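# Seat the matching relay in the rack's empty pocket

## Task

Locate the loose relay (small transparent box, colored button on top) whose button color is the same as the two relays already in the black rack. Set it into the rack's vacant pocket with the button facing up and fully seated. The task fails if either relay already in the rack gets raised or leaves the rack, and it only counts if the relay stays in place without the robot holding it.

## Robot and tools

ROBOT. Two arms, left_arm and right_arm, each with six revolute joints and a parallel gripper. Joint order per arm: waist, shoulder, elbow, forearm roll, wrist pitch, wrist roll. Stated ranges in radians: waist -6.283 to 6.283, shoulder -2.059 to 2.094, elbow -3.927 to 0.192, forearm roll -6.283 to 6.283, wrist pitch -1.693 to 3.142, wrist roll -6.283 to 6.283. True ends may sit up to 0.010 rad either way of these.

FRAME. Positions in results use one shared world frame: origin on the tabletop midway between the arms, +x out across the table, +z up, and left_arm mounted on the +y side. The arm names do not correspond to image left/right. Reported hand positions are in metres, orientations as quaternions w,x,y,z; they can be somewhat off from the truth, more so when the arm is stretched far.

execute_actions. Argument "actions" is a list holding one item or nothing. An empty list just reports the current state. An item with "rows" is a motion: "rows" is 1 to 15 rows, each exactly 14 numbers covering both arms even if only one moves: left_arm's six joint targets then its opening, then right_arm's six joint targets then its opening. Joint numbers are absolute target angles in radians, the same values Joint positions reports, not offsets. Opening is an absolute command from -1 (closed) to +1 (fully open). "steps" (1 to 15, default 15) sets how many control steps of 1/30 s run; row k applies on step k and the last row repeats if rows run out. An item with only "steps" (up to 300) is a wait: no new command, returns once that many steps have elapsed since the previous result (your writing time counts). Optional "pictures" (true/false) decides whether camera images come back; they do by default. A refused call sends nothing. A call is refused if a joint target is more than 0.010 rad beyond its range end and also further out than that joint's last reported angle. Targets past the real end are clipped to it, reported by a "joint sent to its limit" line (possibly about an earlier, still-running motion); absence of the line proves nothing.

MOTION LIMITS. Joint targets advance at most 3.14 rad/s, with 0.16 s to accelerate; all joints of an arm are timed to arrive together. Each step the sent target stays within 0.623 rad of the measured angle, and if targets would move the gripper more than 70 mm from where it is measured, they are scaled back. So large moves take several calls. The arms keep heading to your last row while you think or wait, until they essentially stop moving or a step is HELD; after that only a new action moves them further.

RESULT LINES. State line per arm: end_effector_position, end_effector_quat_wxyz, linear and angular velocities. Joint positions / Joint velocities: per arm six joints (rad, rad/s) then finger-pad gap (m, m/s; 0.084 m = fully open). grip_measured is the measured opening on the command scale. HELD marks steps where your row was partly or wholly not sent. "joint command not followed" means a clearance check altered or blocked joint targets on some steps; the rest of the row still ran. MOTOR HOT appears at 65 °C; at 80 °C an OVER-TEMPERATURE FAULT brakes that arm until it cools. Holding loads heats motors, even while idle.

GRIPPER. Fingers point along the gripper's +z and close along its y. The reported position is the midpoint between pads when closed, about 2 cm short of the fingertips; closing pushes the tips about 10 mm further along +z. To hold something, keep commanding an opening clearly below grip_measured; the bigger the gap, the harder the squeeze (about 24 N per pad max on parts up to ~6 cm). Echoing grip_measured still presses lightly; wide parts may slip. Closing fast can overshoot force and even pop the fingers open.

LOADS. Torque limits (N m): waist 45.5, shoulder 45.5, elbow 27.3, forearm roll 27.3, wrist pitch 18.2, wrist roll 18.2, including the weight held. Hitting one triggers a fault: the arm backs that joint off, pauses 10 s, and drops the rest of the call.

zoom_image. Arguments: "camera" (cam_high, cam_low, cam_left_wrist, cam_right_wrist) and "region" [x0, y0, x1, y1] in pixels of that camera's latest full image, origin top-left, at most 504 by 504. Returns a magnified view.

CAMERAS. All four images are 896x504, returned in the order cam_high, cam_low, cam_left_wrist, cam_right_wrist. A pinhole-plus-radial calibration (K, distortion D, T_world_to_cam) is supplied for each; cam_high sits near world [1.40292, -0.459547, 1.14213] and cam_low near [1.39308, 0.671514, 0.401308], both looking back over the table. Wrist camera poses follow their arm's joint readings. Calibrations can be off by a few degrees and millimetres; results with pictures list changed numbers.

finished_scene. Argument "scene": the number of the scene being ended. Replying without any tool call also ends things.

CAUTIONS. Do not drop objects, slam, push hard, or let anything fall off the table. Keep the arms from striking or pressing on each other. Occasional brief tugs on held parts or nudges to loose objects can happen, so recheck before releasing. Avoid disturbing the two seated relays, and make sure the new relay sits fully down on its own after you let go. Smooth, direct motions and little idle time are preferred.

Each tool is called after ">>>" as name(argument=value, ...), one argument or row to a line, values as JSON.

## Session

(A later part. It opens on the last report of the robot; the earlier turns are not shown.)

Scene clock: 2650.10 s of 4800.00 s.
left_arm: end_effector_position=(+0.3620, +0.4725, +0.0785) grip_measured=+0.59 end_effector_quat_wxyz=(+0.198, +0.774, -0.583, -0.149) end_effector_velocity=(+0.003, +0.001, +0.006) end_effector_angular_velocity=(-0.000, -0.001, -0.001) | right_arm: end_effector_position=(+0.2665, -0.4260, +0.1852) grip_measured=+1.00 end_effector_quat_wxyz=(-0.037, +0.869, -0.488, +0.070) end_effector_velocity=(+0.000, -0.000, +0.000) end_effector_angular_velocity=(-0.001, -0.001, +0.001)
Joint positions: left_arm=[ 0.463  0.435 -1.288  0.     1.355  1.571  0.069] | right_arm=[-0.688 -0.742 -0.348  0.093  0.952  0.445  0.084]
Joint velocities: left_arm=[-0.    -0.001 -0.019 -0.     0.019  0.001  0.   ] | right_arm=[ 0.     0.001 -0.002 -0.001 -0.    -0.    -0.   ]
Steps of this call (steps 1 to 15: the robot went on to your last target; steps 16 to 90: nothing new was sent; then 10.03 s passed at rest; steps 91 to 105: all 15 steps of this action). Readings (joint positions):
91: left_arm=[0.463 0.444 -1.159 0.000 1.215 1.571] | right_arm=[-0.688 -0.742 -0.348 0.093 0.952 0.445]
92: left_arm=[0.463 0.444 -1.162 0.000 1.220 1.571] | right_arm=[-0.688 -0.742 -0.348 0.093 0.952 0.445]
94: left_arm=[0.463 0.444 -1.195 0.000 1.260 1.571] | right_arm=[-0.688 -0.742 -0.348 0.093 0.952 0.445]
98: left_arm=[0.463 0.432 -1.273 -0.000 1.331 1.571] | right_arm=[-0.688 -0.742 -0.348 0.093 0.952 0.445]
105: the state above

>>> execute_actions(
  actions=[
    {"rows": [[0.463,-0.0400,-0.7950,0,0.8351,1.5708,0.6,-0.688,-0.742,-0.348,0.093,0.952,0.445,1.0],[0.463,-0.0400,-0.7950,0,0.8351,1.5708,0.6,-0.688,-0.742,-0.348,0.093,0.952,0.445,1.0],[0.463,-0.0400,-0.7950,0,0.8351,1.5708,0.6,-0.688,-0.742,-0.348,0.093,0.952,0.445,1.0],[0.463,-0.0400,-0.7950,0,0.8351,1.5708,0.6,-0.688,-0.742,-0.348,0.093,0.952,0.445,1.0],[0.463,-0.0400,-0.7950,0,0.8351,1.5708,0.6,-0.688,-0.742,-0.348,0.093,0.952,0.445,1.0],[0.463,-0.0400,-0.7950,0,0.8351,1.5708,0.6,-0.688,-0.742,-0.348,0.093,0.952,0.445,1.0],[0.463,-0.0400,-0.7950,0,0.8351,1.5708,0.6,-0.688,-0.742,-0.348,0.093,0.952,0.445,1.0],[0.463,-0.0400,-0.7950,0,0.8351,1.5708,0.6,-0.688,-0.742,-0.348,0.093,0.952,0.445,1.0],[0.463,-0.0400,-0.7950,0,0.8351,1.5708,0.6,-0.688,-0.742,-0.348,0.093,0.952,0.445,1.0],[0.463,-0.0400,-0.7950,0,0.8351,1.5708,0.6,-0.688,-0.742,-0.348,0.093,0.952,0.445,1.0],[0.356,-0.3756,-0.4665,0,0.8421,-0.107,0.6,-0.688,-0.742,-0.348,0.093,0.952,0.445,1.0]], "steps": 15},
  ],
  pictures=false,
)

Scene clock: 2690.23 s of 4800.00 s.
left_arm: end_effector_position=(+0.3473, +0.4615, +0.1297) grip_measured=+0.59 end_effector_quat_wxyz=(+0.008, +0.824, -0.567, -0.007) end_effector_velocity=(-0.232, -0.187, +0.020) end_effector_angular_velocity=(+0.041, -0.010, +1.414) | right_arm: end_effector_position=(+0.2665, -0.4260, +0.1852) grip_measured=+1.00 end_effector_quat_wxyz=(-0.037, +0.869, -0.488, +0.070) end_effector_velocity=(+0.000, -0.000, +0.000) end_effector_angular_velocity=(-0.001, -0.000, -0.000)
Joint positions: left_arm=[ 0.447 -0.085 -0.75   0.     0.857  1.47   0.069] | right_arm=[-0.688 -0.742 -0.348  0.093  0.952  0.445  0.084]
Joint velocities: left_arm=[-0.295 -0.946  0.975  0.    -0.049 -1.71   0.   ] | right_arm=[-0.    -0.    -0.001 -0.001  0.    -0.     0.   ]
Steps of this call (steps 1 to 15: the robot went on to your last target; steps 16 to 90: nothing new was sent; then 36.63 s passed at rest; steps 91 to 105: all 15 steps of this action). Readings (joint positions):
91: left_arm=[0.463 0.434 -1.290 -0.000 1.356 1.571] | right_arm=[-0.688 -0.742 -0.348 0.093 0.952 0.445]
92: left_arm=[0.463 0.431 -1.286 -0.000 1.351 1.571] | right_arm=[-0.688 -0.742 -0.348 0.093 0.952 0.445]
94: left_arm=[0.463 0.393 -1.241 -0.000 1.304 1.571] | right_arm=[-0.688 -0.742 -0.348 0.093 0.952 0.445]
98: left_arm=[0.463 0.147 -0.993 -0.000 1.043 1.571] | right_arm=[-0.688 -0.742 -0.348 0.093 0.952 0.445]
105: the state above

>>> execute_actions(
  actions=[
    {"steps": 30},
  ],
)

Scene clock: 2699.07 s of 4800.00 s.
left_arm: end_effector_position=(+0.2792, +0.4122, +0.1296) grip_measured=+0.59 end_effector_quat_wxyz=(+0.000, +0.990, +0.140, +0.000) end_effector_velocity=(+0.000, -0.000, +0.000) end_effector_angular_velocity=(+0.000, -0.000, -0.000) | right_arm: end_effector_position=(+0.2665, -0.4260, +0.1852) grip_measured=+1.00 end_effector_quat_wxyz=(-0.037, +0.869, -0.488, +0.070) end_effector_velocity=(-0.000, -0.000, +0.000) end_effector_angular_velocity=(-0.000, -0.000, -0.001)
Joint positions: left_arm=[ 0.356 -0.376 -0.466  0.     0.842 -0.107  0.069] | right_arm=[-0.688 -0.742 -0.348  0.093  0.952  0.445  0.084]
Joint velocities: left_arm=[-0.001 -0.     0.     0.    -0.    -0.001  0.   ] | right_arm=[-0.    -0.001  0.    -0.     0.     0.     0.   ]
Steps of this call (steps 1 to 45: the robot went on to your last target; steps 46 to 110: nothing new was sent; then 5.17 s passed at rest). Readings (joint positions):
1: left_arm=[0.436 -0.119 -0.717 0.000 0.856 1.407] | right_arm=[-0.688 -0.742 -0.348 0.093 0.952 0.445]
2: left_arm=[0.424 -0.154 -0.683 0.000 0.855 1.338] | right_arm=[-0.688 -0.742 -0.348 0.093 0.952 0.445]
4: left_arm=[0.403 -0.223 -0.617 -0.000 0.852 1.187] | right_arm=[-0.688 -0.742 -0.348 0.093 0.952 0.445]
8: left_arm=[0.372 -0.321 -0.520 0.000 0.846 0.852] | right_arm=[-0.688 -0.742 -0.348 0.093 0.952 0.445]
110: the state above
All arms were judged still, so your last target was given up. Only a new action makes them travel on or press farther. Fingers that are still opening or closing keep moving.
camera_calibration (this result's frames):
cam_left_wrist: T_world_to_cam=[[0.265894, -0.96399, 0.00493118, 0.357114], [-0.963829, -0.26594, -0.0175738, 0.453896], [0.0182524, -0.0000800364, -0.999833, 0.252769], [0, 0, 0, 1]] pos_world=[0.33791, 0.464983, 0.258942]
cam_right_wrist: T_world_to_cam=[[-0.843848, -0.523046, -0.119763, 0.0534569], [-0.514908, 0.85213, -0.0935071, 0.587197], [0.150962, -0.0172388, -0.988389, 0.267144], [0, 0, 0, 1]] pos_world=[0.307134, -0.467803, 0.325351]

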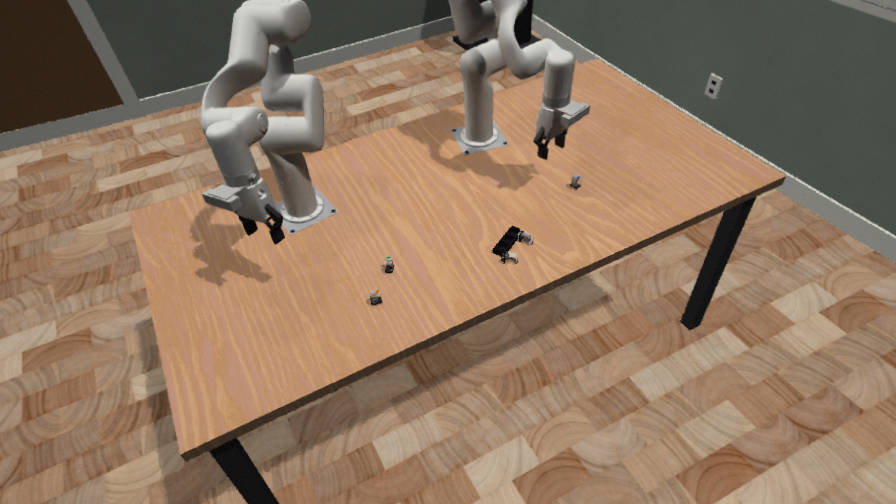

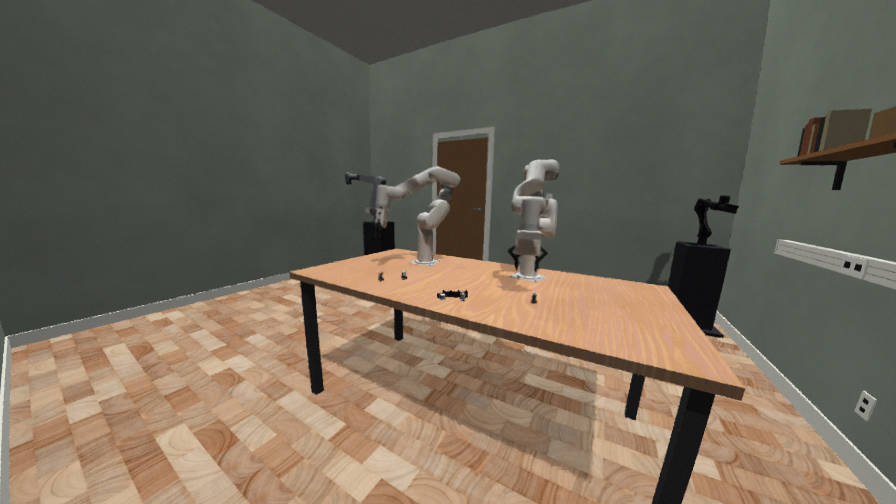

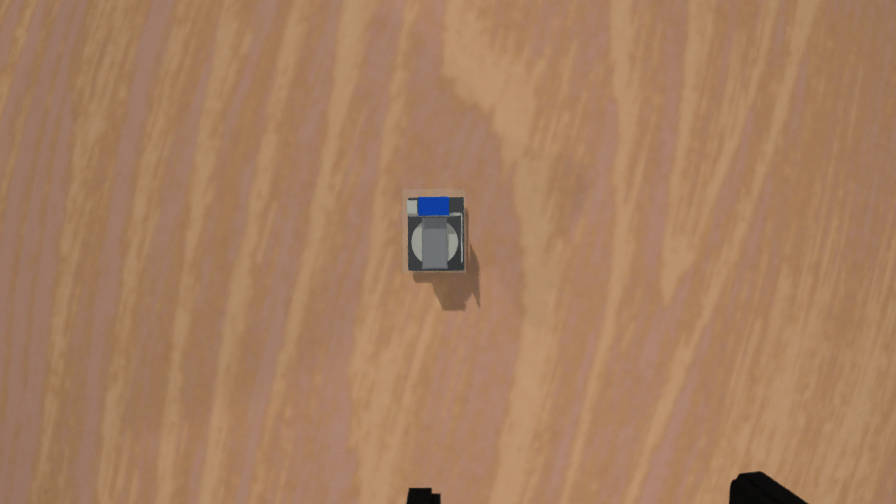

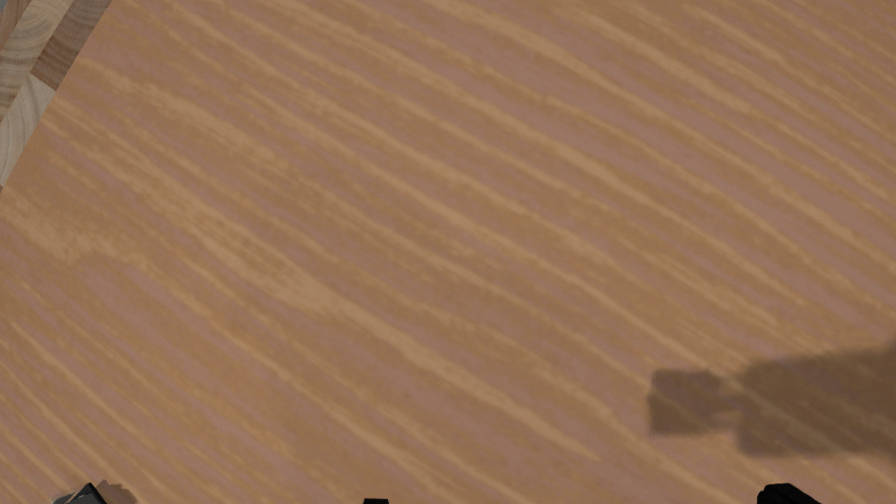

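>>> execute_actions(
  actions=[
    {"rows": [[0.468,-0.0159,-0.6505,0,0.6664,-1.566,0.6,-0.688,-0.742,-0.348,0.093,0.952,0.445,1.0]], "steps": 15},
  ],
  pictures=false,
)

Scene clock: 2738.13 s of 4800.00 s.
left_arm: end_effector_position=(+0.3333, +0.4634, +0.0830) grip_measured=+0.59 end_effector_quat_wxyz=(-0.000, +0.797, +0.605, -0.001) end_effector_velocity=(+0.040, +0.043, -0.039) end_effector_angular_velocity=(+0.011, -0.016, +2.618) | right_arm: end_effector_position=(+0.2665, -0.4260, +0.1852) grip_measured=+1.00 end_effector_quat_wxyz=(-0.037, +0.869, -0.488, +0.070) end_effector_velocity=(-0.000, -0.000, -0.001) end_effector_angular_velocity=(-0.000, +0.002, +0.001)
Joint positions: left_arm=[ 0.461 -0.038 -0.638 -0.     0.678 -1.02   0.069] | right_arm=[-0.688 -0.742 -0.348  0.093  0.952  0.445  0.084]
Joint velocities: left_arm=[ 0.078  0.242 -0.134 -0.    -0.126 -2.54   0.   ] | right_arm=[-0.     0.001  0.001 -0.001 -0.    -0.001  0.   ]
Steps of this call (steps 1 to 90: nothing new was sent; then 35.57 s passed at rest; steps 91 to 105: all 15 steps of this action). Readings (joint positions):
91: left_arm=[0.356 -0.376 -0.467 0.000 0.842 -0.107] | right_arm=[-0.688 -0.742 -0.348 0.093 0.952 0.445]
92: left_arm=[0.357 -0.374 -0.468 0.000 0.841 -0.112] | right_arm=[-0.688 -0.742 -0.348 0.093 0.952 0.445]
94: left_arm=[0.364 -0.349 -0.481 0.000 0.828 -0.159] | right_arm=[-0.688 -0.742 -0.348 0.093 0.952 0.445]
98: left_arm=[0.411 -0.200 -0.557 -0.000 0.756 -0.429] | right_arm=[-0.688 -0.742 -0.348 0.093 0.952 0.445]
105: the state above

>>> execute_actions(
  actions=[
    {"steps": 20},
  ],
)

Scene clock: 2741.03 s of 4800.00 s.
left_arm: end_effector_position=(+0.3372, +0.4675, +0.0795) grip_measured=+0.59 end_effector_quat_wxyz=(+0.000, +0.601, +0.799, -0.000) end_effector_velocity=(-0.000, -0.000, +0.000) end_effector_angular_velocity=(-0.000, +0.000, +0.000) | right_arm: end_effector_position=(+0.2665, -0.4260, +0.1852) grip_measured=+1.00 end_effector_quat_wxyz=(-0.037, +0.869, -0.488, +0.070) end_effector_velocity=(-0.000, -0.000, -0.000) end_effector_angular_velocity=(+0.000, +0.002, -0.001)
Joint positions: left_arm=[ 0.468 -0.016 -0.651  0.     0.666 -1.566  0.069] | right_arm=[-0.688 -0.742 -0.348  0.093  0.952  0.445  0.084]
Joint velocities: left_arm=[-0.    -0.    -0.    -0.     0.001  0.     0.   ] | right_arm=[-0.001  0.002 -0.001 -0.001  0.001  0.    -0.   ]
Steps of this call (steps 1 to 30: the robot went on to your last target; steps 31 to 87: nothing new was sent). Readings (joint positions):
1: left_arm=[0.463 -0.032 -0.642 -0.000 0.675 -1.105] | right_arm=[-0.688 -0.742 -0.348 0.093 0.952 0.445]
2: left_arm=[0.465 -0.027 -0.644 -0.000 0.672 -1.189] | right_arm=[-0.688 -0.742 -0.348 0.093 0.952 0.445]
4: left_arm=[0.466 -0.022 -0.648 -0.000 0.669 -1.342] | right_arm=[-0.688 -0.742 -0.348 0.093 0.952 0.445]
8: left_arm=[0.467 -0.018 -0.650 -0.000 0.667 -1.519] | right_arm=[-0.688 -0.742 -0.348 0.093 0.952 0.445]
87: the state above
All arms were judged still, so your last target was given up. Only a new action makes them travel on or press farther. Fingers that are still opening or closing keep moving.
camera_calibration (this result's frames):
cam_left_wrist: T_world_to_cam=[[0.963935, 0.266091, 0.00492389, -0.415151], [0.266136, -0.963775, -0.0175673, 0.435053], [0.0000710143, 0.0182442, -0.999834, 0.199247], [0, 0, 0, 1]] pos_world=[0.284381, 0.526126, 0.208901]
cam_right_wrist: T_world_to_cam=[[-0.843848, -0.523046, -0.119763, 0.0534568], [-0.514909, 0.85213, -0.0935071, 0.587197], [0.150962, -0.0172388, -0.988389, 0.267144], [0, 0, 0, 1]] pos_world=[0.307134, -0.467802, 0.325351]

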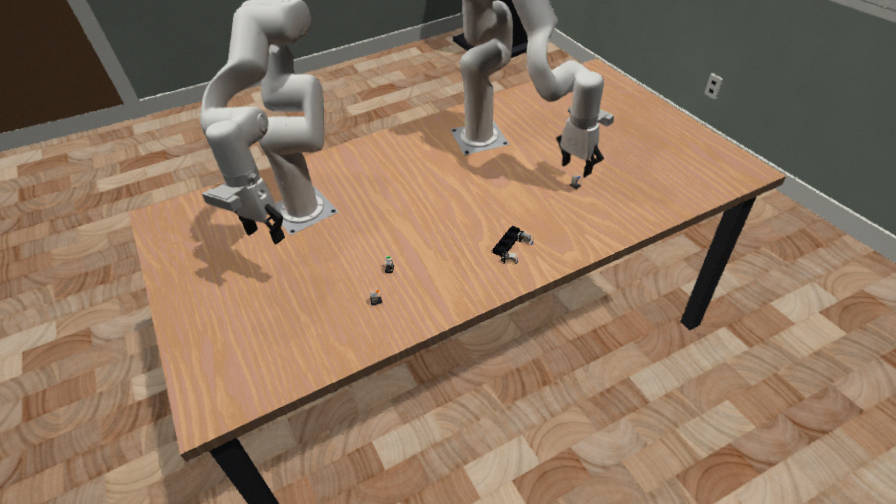

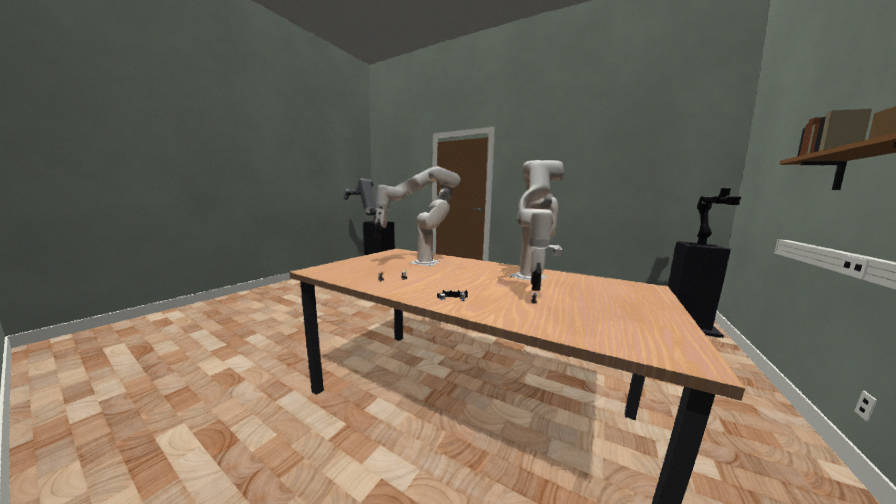

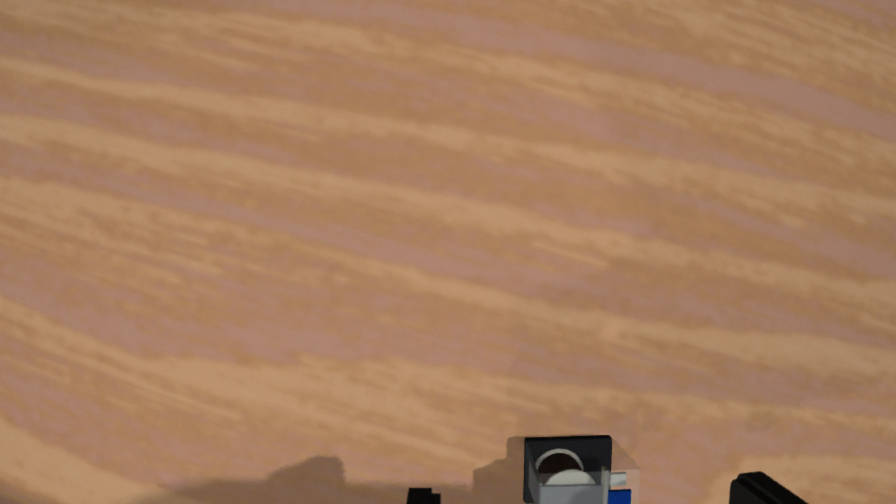

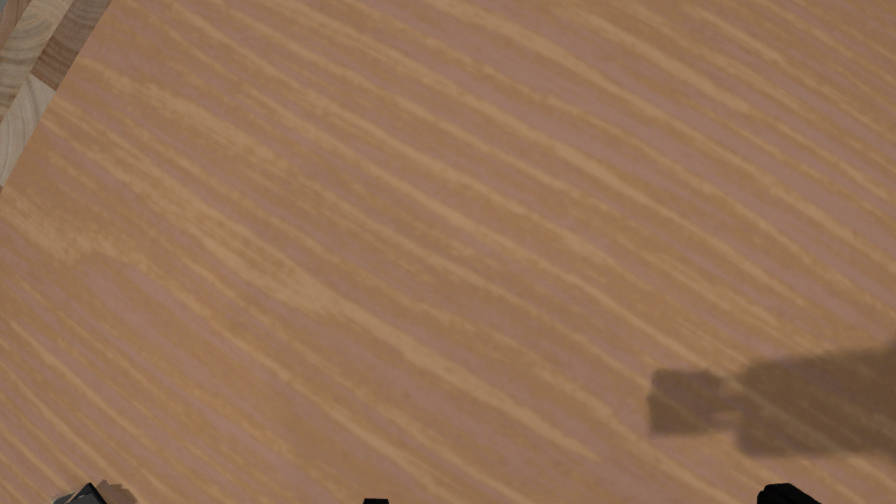

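>>> execute_actions(
  actions=[
    {"rows": [[0.468,0.1129,-0.6288,0,0.5160,-1.566,0.6,-0.688,-0.742,-0.348,0.093,0.952,0.445,1.0]], "steps": 15},
  ],
  pictures=false,
)

Scene clock: 2763.50 s of 4800.00 s.
left_arm: end_effector_position=(+0.3376, +0.4676, +0.0334) grip_measured=+0.59 end_effector_quat_wxyz=(+0.000, +0.601, +0.799, +0.001) end_effector_velocity=(-0.001, -0.000, -0.005) end_effector_angular_velocity=(+0.000, -0.001, +0.001) | right_arm: end_effector_position=(+0.2665, -0.4260, +0.1852) grip_measured=+1.00 end_effector_quat_wxyz=(-0.037, +0.869, -0.488, +0.070) end_effector_velocity=(+0.000, -0.000, +0.001) end_effector_angular_velocity=(-0.003, -0.001, +0.002)
Joint positions: left_arm=[ 0.468  0.111 -0.63  -0.     0.517 -1.566  0.069] | right_arm=[-0.688 -0.742 -0.348  0.093  0.952  0.445  0.084]
Joint velocities: left_arm=[ 0.     0.013  0.005  0.    -0.018 -0.001 -0.   ] | right_arm=[ 0.    -0.001 -0.001 -0.002 -0.    -0.002 -0.   ]
Steps of this call (steps 1 to 90: nothing new was sent; then 18.97 s passed at rest; steps 91 to 105: all 15 steps of this action). Readings (joint positions):
91: left_arm=[0.468 -0.016 -0.650 -0.000 0.666 -1.566] | right_arm=[-0.688 -0.742 -0.348 0.093 0.952 0.445]
92: left_arm=[0.468 -0.013 -0.650 -0.000 0.662 -1.566] | right_arm=[-0.688 -0.742 -0.348 0.093 0.952 0.445]
94: left_arm=[0.468 0.018 -0.648 -0.000 0.621 -1.566] | right_arm=[-0.688 -0.742 -0.348 0.093 0.952 0.445]
98: left_arm=[0.468 0.095 -0.629 0.000 0.543 -1.566] | right_arm=[-0.688 -0.742 -0.348 0.093 0.952 0.445]
105: the state above

Now close the gripper gradually.

>>> execute_actions(
  actions=[
    {"rows": [[0.468,0.1129,-0.6288,0,0.5160,-1.566,0.5,-0.688,-0.742,-0.348,0.093,0.952,0.445,1.0],[0.468,0.1129,-0.6288,0,0.5160,-1.566,0.4,-0.688,-0.742,-0.348,0.093,0.952,0.445,1.0],[0.468,0.1129,-0.6288,0,0.5160,-1.566,0.3,-0.688,-0.742,-0.348,0.093,0.952,0.445,1.0],[0.468,0.1129,-0.6288,0,0.5160,-1.566,0.2,-0.688,-0.742,-0.348,0.093,0.952,0.445,1.0],[0.468,0.1129,-0.6288,0,0.5160,-1.566,0.1,-0.688,-0.742,-0.348,0.093,0.952,0.445,1.0],[0.468,0.1129,-0.6288,0,0.5160,-1.566,0.0,-0.688,-0.742,-0.348,0.093,0.952,0.445,1.0],[0.468,0.1129,-0.6288,0,0.5160,-1.566,-0.1,-0.688,-0.742,-0.348,0.093,0.952,0.445,1.0],[0.468,0.1129,-0.6288,0,0.5160,-1.566,-0.2,-0.688,-0.742,-0.348,0.093,0.952,0.445,1.0],[0.468,0.1129,-0.6288,0,0.5160,-1.566,-0.3,-0.688,-0.742,-0.348,0.093,0.952,0.445,1.0],[0.468,0.1129,-0.6288,0,0.5160,-1.566,-0.4,-0.688,-0.742,-0.348,0.093,0.952,0.445,1.0],[0.468,0.1129,-0.6288,0,0.5160,-1.566,-0.5,-0.688,-0.742,-0.348,0.093,0.952,0.445,1.0],[0.468,0.1129,-0.6288,0,0.5160,-1.566,-0.6,-0.688,-0.742,-0.348,0.093,0.952,0.445,1.0],[0.468,0.1129,-0.6288,0,0.5160,-1.566,-0.7,-0.688,-0.742,-0.348,0.093,0.952,0.445,1.0]], "steps": 15},
  ],
  pictures=false,
)

Scene clock: 2783.50 s of 4800.00 s.
left_arm: end_effector_position=(+0.3373, +0.4675, +0.0326) grip_measured=-0.39 end_effector_quat_wxyz=(+0.000, +0.601, +0.799, +0.000) end_effector_velocity=(+0.000, +0.000, +0.000) end_effector_angular_velocity=(+0.000, -0.001, +0.001) | right_arm: end_effector_position=(+0.2665, -0.4260, +0.1852) grip_measured=+1.00 end_effector_quat_wxyz=(-0.037, +0.869, -0.488, +0.070) end_effector_velocity=(-0.000, +0.000, -0.000) end_effector_angular_velocity=(+0.000, +0.001, +0.001)
Joint positions: left_arm=[ 0.468  0.113 -0.629 -0.     0.516 -1.566  0.027] | right_arm=[-0.688 -0.742 -0.348  0.093  0.952  0.445  0.084]
Joint velocities: left_arm=[ 0.001  0.     0.    -0.    -0.002 -0.    -0.   ] | right_arm=[ 0.     0.001  0.    -0.    -0.    -0.     0.   ]
Steps of this call (steps 1 to 15: the robot went on to your last target; steps 16 to 90: nothing new was sent; then 16.50 s passed at rest; steps 91 to 105: all 15 steps of this action). Readings (joint positions):
91: left_arm=[0.468 0.113 -0.629 -0.000 0.516 -1.566] | right_arm=[-0.688 -0.742 -0.348 0.093 0.952 0.445]
92: left_arm=[0.468 0.113 -0.629 -0.000 0.516 -1.566] | right_arm=[-0.688 -0.742 -0.348 0.093 0.952 0.445]
94: left_arm=[0.468 0.113 -0.629 0.000 0.516 -1.566] | right_arm=[-0.688 -0.742 -0.348 0.093 0.952 0.445]
98: left_arm=[0.468 0.113 -0.629 -0.000 0.516 -1.566] | right_arm=[-0.688 -0.742 -0.348 0.093 0.952 0.445]
105: the state above

>>> execute_actions(
  actions=[
    {"rows": [[0.468,-0.0636,-0.6671,0,0.7307,-1.566,-0.7,-0.688,-0.742,-0.348,0.093,0.952,0.445,1.0],[0.468,-0.0636,-0.6671,0,0.7307,-1.566,-0.7,-0.688,-0.742,-0.348,0.093,0.952,0.445,1.0],[0.468,-0.0636,-0.6671,0,0.7307,-1.566,-0.7,-0.688,-0.742,-0.348,0.093,0.952,0.445,1.0],[0.468,-0.0636,-0.6671,0,0.7307,-1.566,-0.7,-0.688,-0.742,-0.348,0.093,0.952,0.445,1.0],[0.468,-0.0636,-0.6671,0,0.7307,-1.566,-0.7,-0.688,-0.742,-0.348,0.093,0.952,0.445,1.0],[0.468,-0.0636,-0.6671,0,0.7307,-1.566,-0.7,-0.688,-0.742,-0.348,0.093,0.952,0.445,1.0],[0.468,-0.0636,-0.6671,0,0.7307,-1.566,-0.7,-0.688,-0.742,-0.348,0.093,0.952,0.445,1.0],[0.468,-0.0636,-0.6671,0,0.7307,-1.566,-0.7,-0.688,-0.742,-0.348,0.093,0.952,0.445,1.0],[0.468,-0.0636,-0.6671,0,0.7307,-1.566,-0.7,-0.688,-0.742,-0.348,0.093,0.952,0.445,1.0],[-0.1804,0.0793,-0.8376,0,0.7583,0.6986,-0.7,-0.688,-0.742,-0.348,0.093,0.952,0.445,1.0]], "steps": 15},
  ],
  pictures=false,
)

Scene clock: 2818.20 s of 4800.00 s.
left_arm: end_effector_position=(+0.3554, +0.4278, +0.0969) grip_measured=-0.39 end_effector_quat_wxyz=(+0.000, +0.683, +0.730, +0.001) end_effector_velocity=(+0.131, -0.358, +0.004) end_effector_angular_velocity=(+0.001, +0.004, -1.824) | right_arm: end_effector_position=(+0.2665, -0.4260, +0.1852) grip_measured=+1.00 end_effector_quat_wxyz=(-0.037, +0.869, -0.488, +0.070) end_effector_velocity=(+0.000, -0.000, +0.000) end_effector_angular_velocity=(-0.001, -0.001, -0.001)
Joint positions: left_arm=[ 0.361 -0.031 -0.695 -0.     0.725 -1.458  0.027] | right_arm=[-0.688 -0.742 -0.348  0.093  0.952  0.445  0.084]
Joint velocities: left_arm=[-0.925  0.198 -0.243  0.     0.048  0.9   -0.   ] | right_arm=[-0.    -0.001 -0.    -0.    -0.     0.001 -0.   ]
Steps of this call (steps 1 to 15: the robot went on to your last target; steps 16 to 90: nothing new was sent; then 31.20 s passed at rest; steps 91 to 105: all 15 steps of this action). Readings (joint positions):
91: left_arm=[0.468 0.113 -0.629 0.000 0.516 -1.566] | right_arm=[-0.688 -0.742 -0.348 0.093 0.952 0.445]
92: left_arm=[0.468 0.111 -0.629 0.000 0.521 -1.566] | right_arm=[-0.688 -0.742 -0.348 0.093 0.952 0.445]
94: left_arm=[0.468 0.079 -0.632 0.000 0.568 -1.566] | right_arm=[-0.688 -0.742 -0.348 0.093 0.952 0.445]
98: left_arm=[0.468 -0.033 -0.664 -0.000 0.687 -1.566] | right_arm=[-0.688 -0.742 -0.348 0.093 0.952 0.445]
105: the state above

>>> execute_actions(
  actions=[
    {"steps": 25},
  ],
)

Scene clock: 2826.03 s of 4800.00 s.
left_arm: end_effector_position=(+0.3703, +0.1980, +0.0995) grip_measured=-0.39 end_effector_quat_wxyz=(+0.000, +0.862, -0.506, +0.000) end_effector_velocity=(+0.000, -0.001, +0.000) end_effector_angular_velocity=(-0.000, -0.002, -0.000) | right_arm: end_effector_position=(+0.2665, -0.4260, +0.1852) grip_measured=+1.00 end_effector_quat_wxyz=(-0.037, +0.869, -0.488, +0.070) end_effector_velocity=(-0.000, +0.000, -0.001) end_effector_angular_velocity=(+0.001, +0.002, +0.000)
Joint positions: left_arm=[-0.18   0.079 -0.838  0.     0.758  0.699  0.027] | right_arm=[-0.688 -0.742 -0.348  0.093  0.952  0.445  0.084]
Joint velocities: left_arm=[-0.002  0.     0.     0.    -0.002 -0.002 -0.   ] | right_arm=[ 0.     0.001  0.001 -0.     0.     0.     0.   ]
Steps of this call (steps 1 to 60: the robot went on to your last target; steps 61 to 120: nothing new was sent; then 3.83 s passed at rest). Readings (joint positions):
1: left_arm=[0.332 -0.025 -0.702 -0.000 0.726 -1.428] | right_arm=[-0.688 -0.742 -0.348 0.093 0.952 0.445]
2: left_arm=[0.304 -0.019 -0.710 -0.000 0.728 -1.398] | right_arm=[-0.688 -0.742 -0.348 0.093 0.952 0.445]
4: left_arm=[0.251 -0.008 -0.723 -0.000 0.731 -1.334] | right_arm=[-0.688 -0.742 -0.348 0.093 0.952 0.445]
8: left_arm=[0.147 0.013 -0.751 -0.000 0.738 -1.187] | right_arm=[-0.688 -0.742 -0.348 0.093 0.952 0.445]
120: the state above
All arms were judged still, so your last target was given up. Only a new action makes them travel on or press farther. Fingers that are still opening or closing keep moving.
camera_calibration (this result's frames):
cam_left_wrist: T_world_to_cam=[[-0.878562, -0.477603, 0.00492938, 0.454047], [-0.477611, 0.878395, -0.0175794, 0.0775916], [0.00406604, -0.0177989, -0.999833, 0.229821], [0, 0, 0, 1]] pos_world=[0.435033, 0.152789, 0.228909]
cam_right_wrist: T_world_to_cam=[[-0.843848, -0.523046, -0.119763, 0.053457], [-0.514908, 0.85213, -0.0935075, 0.587197], [0.150962, -0.0172391, -0.988389, 0.267144], [0, 0, 0, 1]] pos_world=[0.307134, -0.467803, 0.325351]

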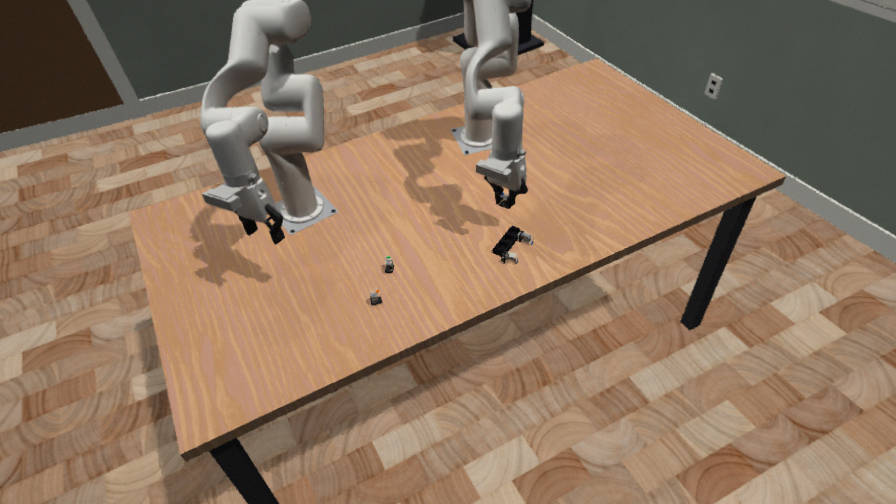

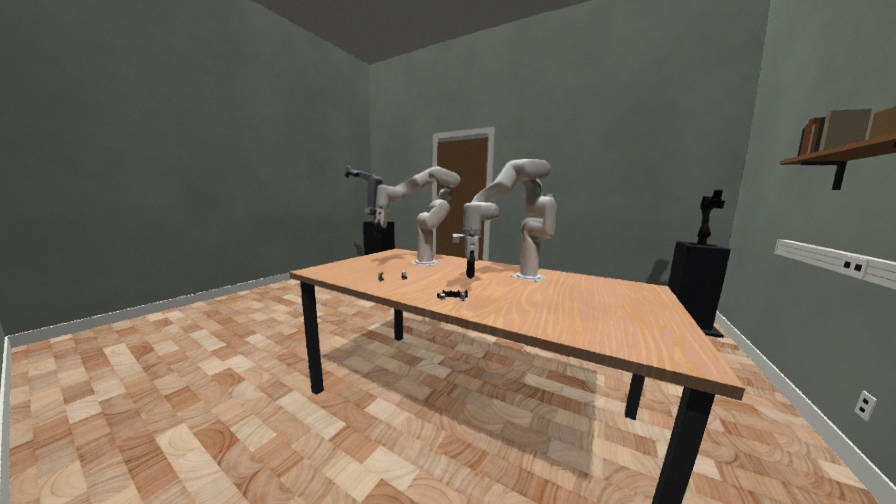

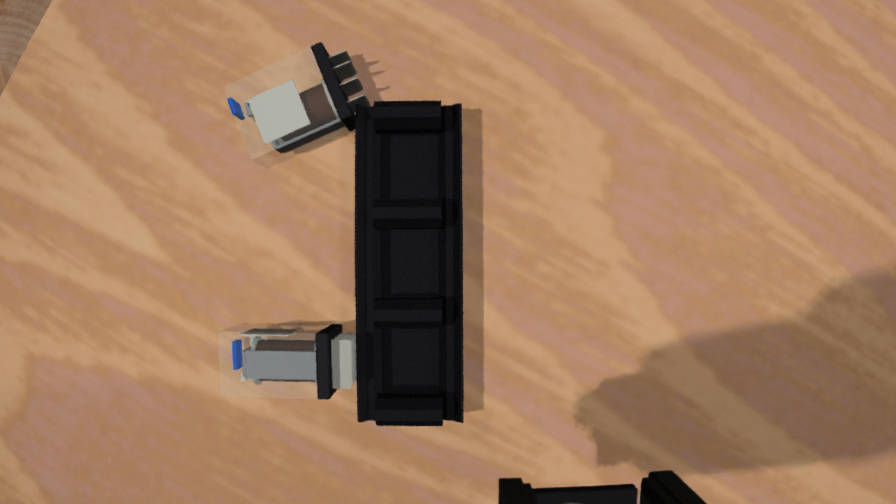

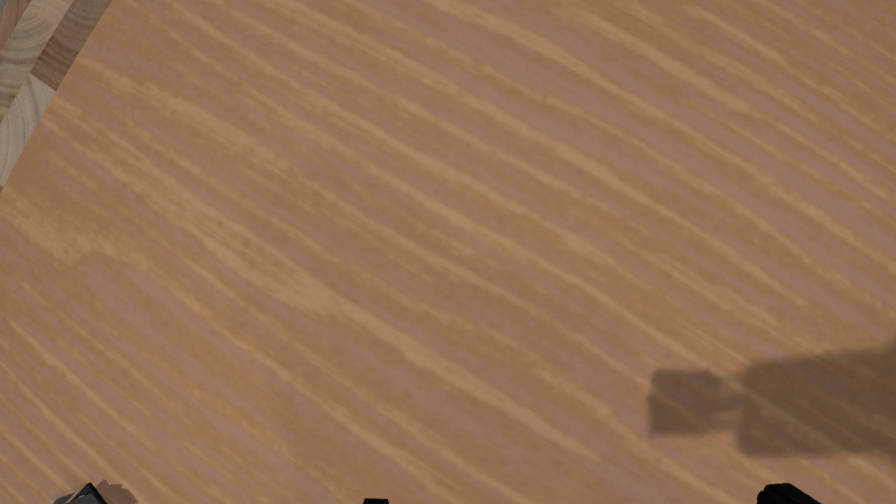

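>>> execute_actions(
  actions=[
    {"rows": [[-0.1896,0.3762,-1.1325,0,0.7563,0.6894,-0.7,-0.688,-0.742,-0.348,0.093,0.952,0.445,1.0]], "steps": 15},
  ],
  pictures=false,
)

Scene clock: 2946.53 s of 4800.00 s.
left_arm: end_effector_position=(+0.4402, +0.1664, +0.0653) grip_measured=-0.39 end_effector_quat_wxyz=(+0.000, +0.862, -0.506, -0.000) end_effector_velocity=(+0.023, -0.009, +0.007) end_effector_angular_velocity=(-0.012, -0.033, +0.001) | right_arm: end_effector_position=(+0.2665, -0.4260, +0.1852) grip_measured=+1.00 end_effector_quat_wxyz=(-0.037, +0.869, -0.488, +0.070) end_effector_velocity=(-0.000, -0.000, +0.000) end_effector_angular_velocity=(-0.002, +0.000, +0.003)
Joint positions: left_arm=[-0.189  0.371 -1.127  0.     0.756  0.69   0.027] | right_arm=[-0.688 -0.742 -0.348  0.093  0.952  0.445  0.084]
Joint velocities: left_arm=[ 0.001  0.038 -0.072  0.    -0.001 -0.     0.   ] | right_arm=[ 0.    -0.001 -0.    -0.002  0.001 -0.002  0.   ]
Steps of this call (steps 1 to 90: nothing new was sent; then 117.00 s passed at rest; steps 91 to 105: all 15 steps of this action). Readings (joint positions):
91: left_arm=[-0.180 0.079 -0.838 0.000 0.758 0.699] | right_arm=[-0.688 -0.742 -0.348 0.093 0.952 0.445]
92: left_arm=[-0.180 0.083 -0.841 0.000 0.759 0.698] | right_arm=[-0.688 -0.742 -0.348 0.093 0.952 0.445]
94: left_arm=[-0.182 0.125 -0.886 0.000 0.759 0.697] | right_arm=[-0.688 -0.742 -0.348 0.093 0.952 0.445]
98: left_arm=[-0.187 0.290 -1.047 -0.000 0.756 0.692] | right_arm=[-0.688 -0.742 -0.348 0.093 0.952 0.445]
105: the state above

>>> execute_actions(
  actions=[
    {"steps": 15},
  ],
)

Scene clock: 2950.20 s of 4800.00 s.
left_arm: end_effector_position=(+0.4415, +0.1658, +0.0645) grip_measured=-0.39 end_effector_quat_wxyz=(+0.000, +0.862, -0.506, +0.000) end_effector_velocity=(+0.000, +0.000, -0.000) end_effector_angular_velocity=(+0.000, +0.000, +0.001) | right_arm: end_effector_position=(+0.2665, -0.4260, +0.1852) grip_measured=+1.00 end_effector_quat_wxyz=(-0.037, +0.869, -0.488, +0.070) end_effector_velocity=(-0.000, +0.000, -0.000) end_effector_angular_velocity=(+0.001, +0.000, +0.000)
Joint positions: left_arm=[-0.19   0.376 -1.132 -0.     0.756  0.689  0.027] | right_arm=[-0.688 -0.742 -0.348  0.093  0.952  0.445  0.084]
Joint velocities: left_arm=[ 0.001  0.    -0.     0.     0.     0.    -0.   ] | right_arm=[ 0.    -0.     0.     0.     0.001 -0.    -0.   ]
Steps of this call (steps 1 to 15: the robot went on to your last target; steps 16 to 90: nothing new was sent; then 0.67 s passed at rest). Readings (joint positions):
1: left_arm=[-0.189 0.372 -1.129 0.000 0.756 0.690] | right_arm=[-0.688 -0.742 -0.348 0.093 0.952 0.445]
2: left_arm=[-0.189 0.373 -1.130 0.000 0.756 0.689] | right_arm=[-0.688 -0.742 -0.348 0.093 0.952 0.445]
4: left_arm=[-0.190 0.374 -1.131 0.000 0.756 0.689] | right_arm=[-0.688 -0.742 -0.348 0.093 0.952 0.445]
8: left_arm=[-0.190 0.375 -1.132 0.000 0.756 0.689] | right_arm=[-0.688 -0.742 -0.348 0.093 0.952 0.445]
90: the state above
All arms were judged still, so your last target was given up. Only a new action makes them travel on or press farther. Fingers that are still opening or closing keep moving.
camera_calibration (this result's frames):
cam_left_wrist: T_world_to_cam=[[-0.878562, -0.477603, 0.00492963, 0.501398], [-0.477611, 0.878395, -0.0175792, 0.139268], [0.00406574, -0.0177989, -0.999833, 0.193962], [0, 0, 0, 1]] pos_world=[0.506236, 0.120589, 0.193907]
cam_right_wrist: T_world_to_cam=[[-0.843848, -0.523046, -0.119763, 0.0534571], [-0.514908, 0.85213, -0.0935072, 0.587197], [0.150962, -0.0172388, -0.988389, 0.267144], [0, 0, 0, 1]] pos_world=[0.307134, -0.467803, 0.325351]

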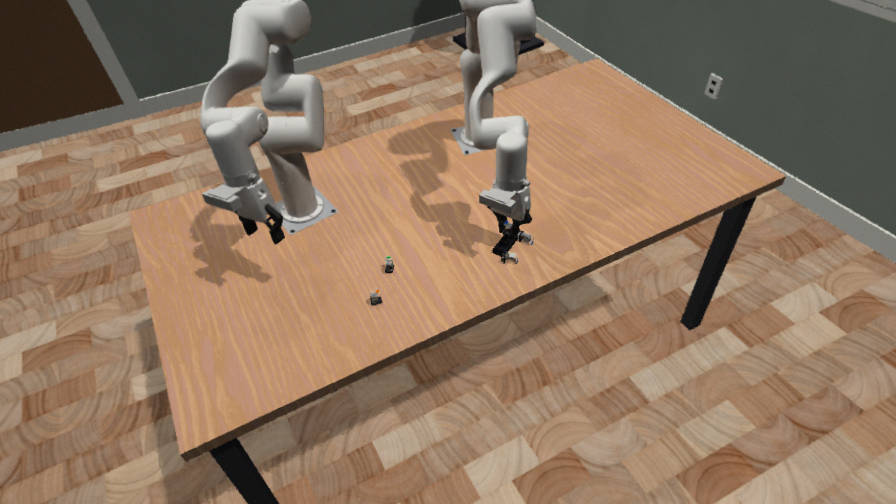

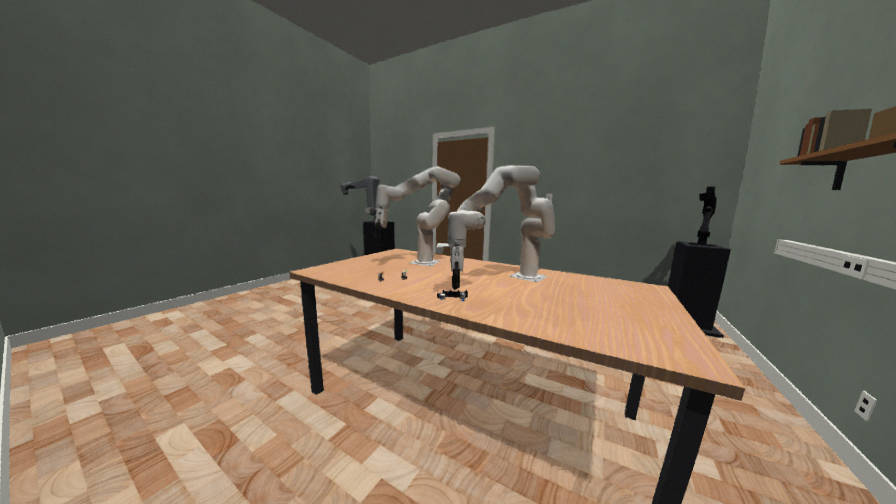

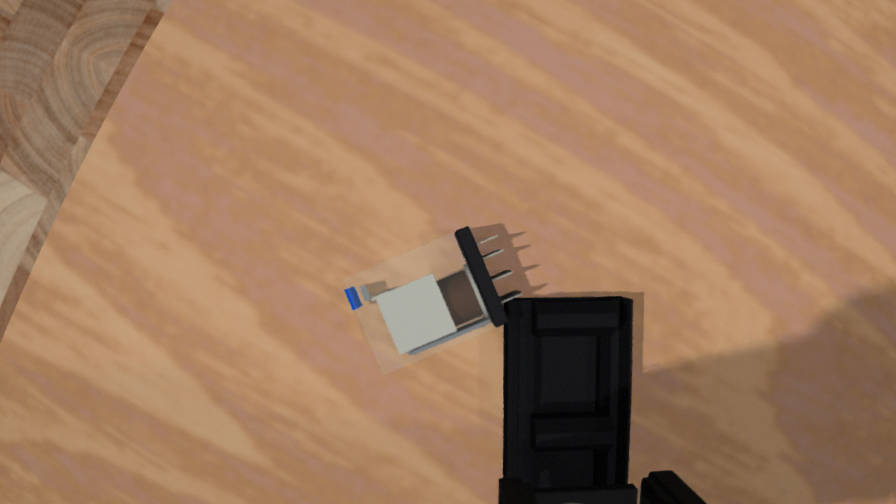

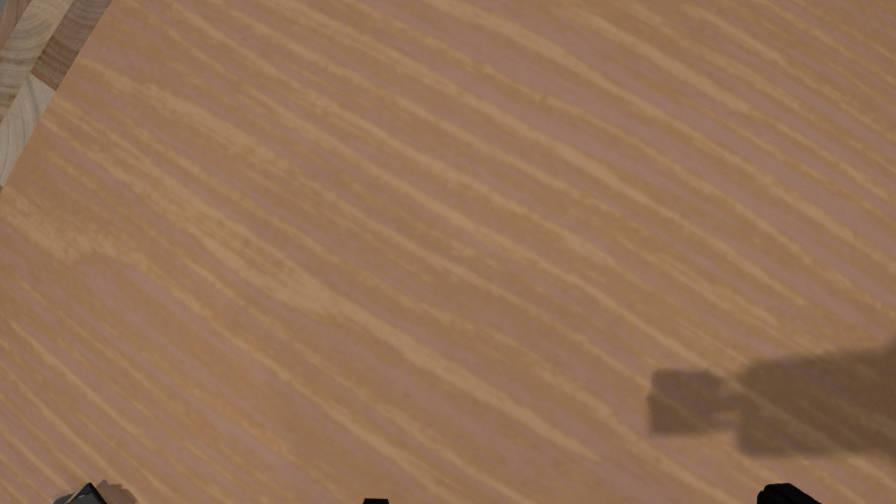

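>>> zoom_image(
  camera="cam_left_wrist",
  region=[470, 280, 730, 504],
)

Region (470, 280, 730, 504) of cam_left_wrist's 896x504 image, scaled by 1.938, with more detail than that image has; it fills the top 434 rows of this view, and the rest is white.

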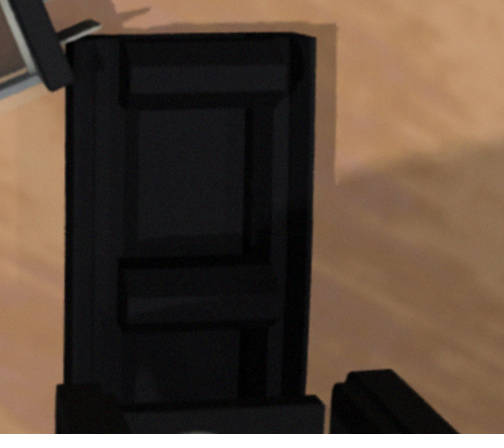

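>>> execute_actions(
  actions=[
    {"rows": [[-0.1896,0.3786,-1.1320,0,0.7534,0.6894,-0.7,-0.688,-0.742,-0.348,0.093,0.952,0.445,1.0],[-0.1896,0.3810,-1.1316,0,0.7506,0.6894,-0.7,-0.688,-0.742,-0.348,0.093,0.952,0.445,1.0],[-0.1896,0.3834,-1.1311,0,0.7477,0.6894,-0.7,-0.688,-0.742,-0.348,0.093,0.952,0.445,1.0],[-0.1896,0.3858,-1.1306,0,0.7448,0.6894,-0.7,-0.688,-0.742,-0.348,0.093,0.952,0.445,1.0],[-0.1896,0.3882,-1.1301,0,0.7420,0.6894,-0.7,-0.688,-0.742,-0.348,0.093,0.952,0.445,1.0],[-0.1896,0.3905,-1.1297,0,0.7391,0.6894,-0.7,-0.688,-0.742,-0.348,0.093,0.952,0.445,1.0],[-0.1896,0.3929,-1.1292,0,0.7362,0.6894,-0.7,-0.688,-0.742,-0.348,0.093,0.952,0.445,1.0],[-0.1896,0.3953,-1.1287,0,0.7334,0.6894,-0.7,-0.688,-0.742,-0.348,0.093,0.952,0.445,1.0],[-0.1896,0.3977,-1.1282,0,0.7305,0.6894,-0.7,-0.688,-0.742,-0.348,0.093,0.952,0.445,1.0],[-0.1896,0.4001,-1.1278,0,0.7277,0.6894,-0.7,-0.688,-0.742,-0.348,0.093,0.952,0.445,1.0],[-0.1896,0.4025,-1.1273,0,0.7248,0.6894,-0.7,-0.688,-0.742,-0.348,0.093,0.952,0.445,1.0],[-0.1896,0.4049,-1.1268,0,0.7219,0.6894,-0.7,-0.688,-0.742,-0.348,0.093,0.952,0.445,1.0],[-0.1896,0.4073,-1.1263,0,0.7191,0.6894,-0.7,-0.688,-0.742,-0.348,0.093,0.952,0.445,1.0],[-0.1896,0.4096,-1.1259,0,0.7162,0.6894,-0.7,-0.688,-0.742,-0.348,0.093,0.952,0.445,1.0],[-0.1896,0.4120,-1.1254,0,0.7134,0.6894,-0.7,-0.688,-0.742,-0.348,0.093,0.952,0.445,1.0]], "steps": 15},
  ],
  pictures=false,
)

Scene clock: 3060.73 s of 4800.00 s.
left_arm: end_effector_position=(+0.4415, +0.1658, +0.0517) grip_measured=-0.39 end_effector_quat_wxyz=(+0.000, +0.862, -0.506, -0.000) end_effector_velocity=(+0.000, +0.000, -0.035) end_effector_angular_velocity=(-0.001, -0.002, +0.002) | right_arm: end_effector_position=(+0.2665, -0.4260, +0.1852) grip_measured=+1.00 end_effector_quat_wxyz=(-0.037, +0.869, -0.488, +0.070) end_effector_velocity=(-0.000, +0.000, -0.001) end_effector_angular_velocity=(+0.001, +0.001, +0.000)
Joint positions: left_arm=[-0.19   0.402 -1.127  0.     0.726  0.689  0.027] | right_arm=[-0.688 -0.742 -0.348  0.093  0.952  0.445  0.084]
Joint velocities: left_arm=[ 0.001  0.071  0.014  0.    -0.086 -0.001 -0.   ] | right_arm=[-0.     0.001  0.001  0.001 -0.001 -0.001 -0.   ]
Steps of this call (steps 1 to 90: nothing new was sent; then 107.03 s passed at rest; steps 91 to 105: all 15 steps of this action). Readings (joint positions):
91: left_arm=[-0.190 0.376 -1.132 -0.000 0.756 0.689] | right_arm=[-0.688 -0.742 -0.348 0.093 0.952 0.445]
92: left_arm=[-0.190 0.376 -1.132 -0.000 0.756 0.689] | right_arm=[-0.688 -0.742 -0.348 0.093 0.952 0.445]
94: left_arm=[-0.190 0.378 -1.132 -0.000 0.754 0.689] | right_arm=[-0.688 -0.742 -0.348 0.093 0.952 0.445]
98: left_arm=[-0.190 0.385 -1.131 0.000 0.745 0.689] | right_arm=[-0.688 -0.742 -0.348 0.093 0.952 0.445]
105: the state above

>>> execute_actions(
  actions=[
    {"rows": [[-0.1896,0.4129,-1.1253,0,0.7124,0.6894,-0.7,-0.688,-0.742,-0.348,0.093,0.952,0.445,1.0],[-0.1896,0.4137,-1.1252,0,0.7115,0.6894,-0.7,-0.688,-0.742,-0.348,0.093,0.952,0.445,1.0],[-0.1896,0.4145,-1.1251,0,0.7106,0.6894,-0.7,-0.688,-0.742,-0.348,0.093,0.952,0.445,1.0],[-0.1896,0.4154,-1.1250,0,0.7096,0.6894,-0.7,-0.688,-0.742,-0.348,0.093,0.952,0.445,1.0],[-0.1896,0.4162,-1.1249,0,0.7087,0.6894,-0.7,-0.688,-0.742,-0.348,0.093,0.952,0.445,1.0],[-0.1896,0.4170,-1.1248,0,0.7078,0.6894,-0.7,-0.688,-0.742,-0.348,0.093,0.952,0.445,1.0],[-0.1896,0.4179,-1.1247,0,0.7068,0.6894,-0.7,-0.688,-0.742,-0.348,0.093,0.952,0.445,1.0],[-0.1896,0.4187,-1.1246,0,0.7059,0.6894,-0.7,-0.688,-0.742,-0.348,0.093,0.952,0.445,1.0],[-0.1896,0.4196,-1.1245,0,0.7050,0.6894,-0.7,-0.688,-0.742,-0.348,0.093,0.952,0.445,1.0],[-0.1896,0.4204,-1.1244,0,0.7040,0.6894,-0.7,-0.688,-0.742,-0.348,0.093,0.952,0.445,1.0],[-0.1896,0.4212,-1.1243,0,0.7031,0.6894,-0.7,-0.688,-0.742,-0.348,0.093,0.952,0.445,1.0],[-0.1896,0.4221,-1.1242,0,0.7021,0.6894,-0.7,-0.688,-0.742,-0.348,0.093,0.952,0.445,1.0],[-0.1896,0.4229,-1.1241,0,0.7012,0.6894,-0.7,-0.688,-0.742,-0.348,0.093,0.952,0.445,1.0],[-0.1896,0.4237,-1.1240,0,0.7003,0.6894,-0.7,-0.688,-0.742,-0.348,0.093,0.952,0.445,1.0],[-0.1896,0.4246,-1.1239,0,0.6993,0.6894,-0.7,-0.688,-0.742,-0.348,0.093,0.952,0.445,1.0]], "steps": 15},
  ],
  pictures=false,
)

Scene clock: 3081.40 s of 4800.00 s.
left_arm: end_effector_position=(+0.4415, +0.1658, +0.0422) grip_measured=-0.39 end_effector_quat_wxyz=(+0.000, +0.862, -0.506, -0.000) end_effector_velocity=(-0.000, -0.000, -0.012) end_effector_angular_velocity=(+0.001, +0.001, +0.001) | right_arm: end_effector_position=(+0.2665, -0.4260, +0.1852) grip_measured=+1.00 end_effector_quat_wxyz=(-0.037, +0.869, -0.488, +0.070) end_effector_velocity=(+0.000, -0.000, +0.001) end_effector_angular_velocity=(-0.001, -0.002, -0.000)
Joint positions: left_arm=[-0.19   0.421 -1.124  0.     0.704  0.689  0.027] | right_arm=[-0.688 -0.742 -0.348  0.093  0.952  0.445  0.084]
Joint velocities: left_arm=[-0.     0.024  0.003  0.    -0.026 -0.002  0.   ] | right_arm=[ 0.    -0.002 -0.    -0.     0.     0.     0.   ]
Steps of this call (steps 1 to 30: the robot went on to your last target; steps 31 to 90: nothing new was sent; then 17.17 s passed at rest; steps 91 to 105: all 15 steps of this action). Readings (joint positions):
91: left_arm=[-0.190 0.412 -1.125 0.000 0.713 0.689] | right_arm=[-0.688 -0.742 -0.348 0.093 0.952 0.445]
92: left_arm=[-0.190 0.412 -1.125 0.000 0.713 0.689] | right_arm=[-0.688 -0.742 -0.348 0.093 0.952 0.445]
94: left_arm=[-0.190 0.413 -1.125 -0.000 0.713 0.689] | right_arm=[-0.688 -0.742 -0.348 0.093 0.952 0.445]
98: left_arm=[-0.190 0.415 -1.125 -0.000 0.710 0.689] | right_arm=[-0.688 -0.742 -0.348 0.093 0.952 0.445]
105: the state above


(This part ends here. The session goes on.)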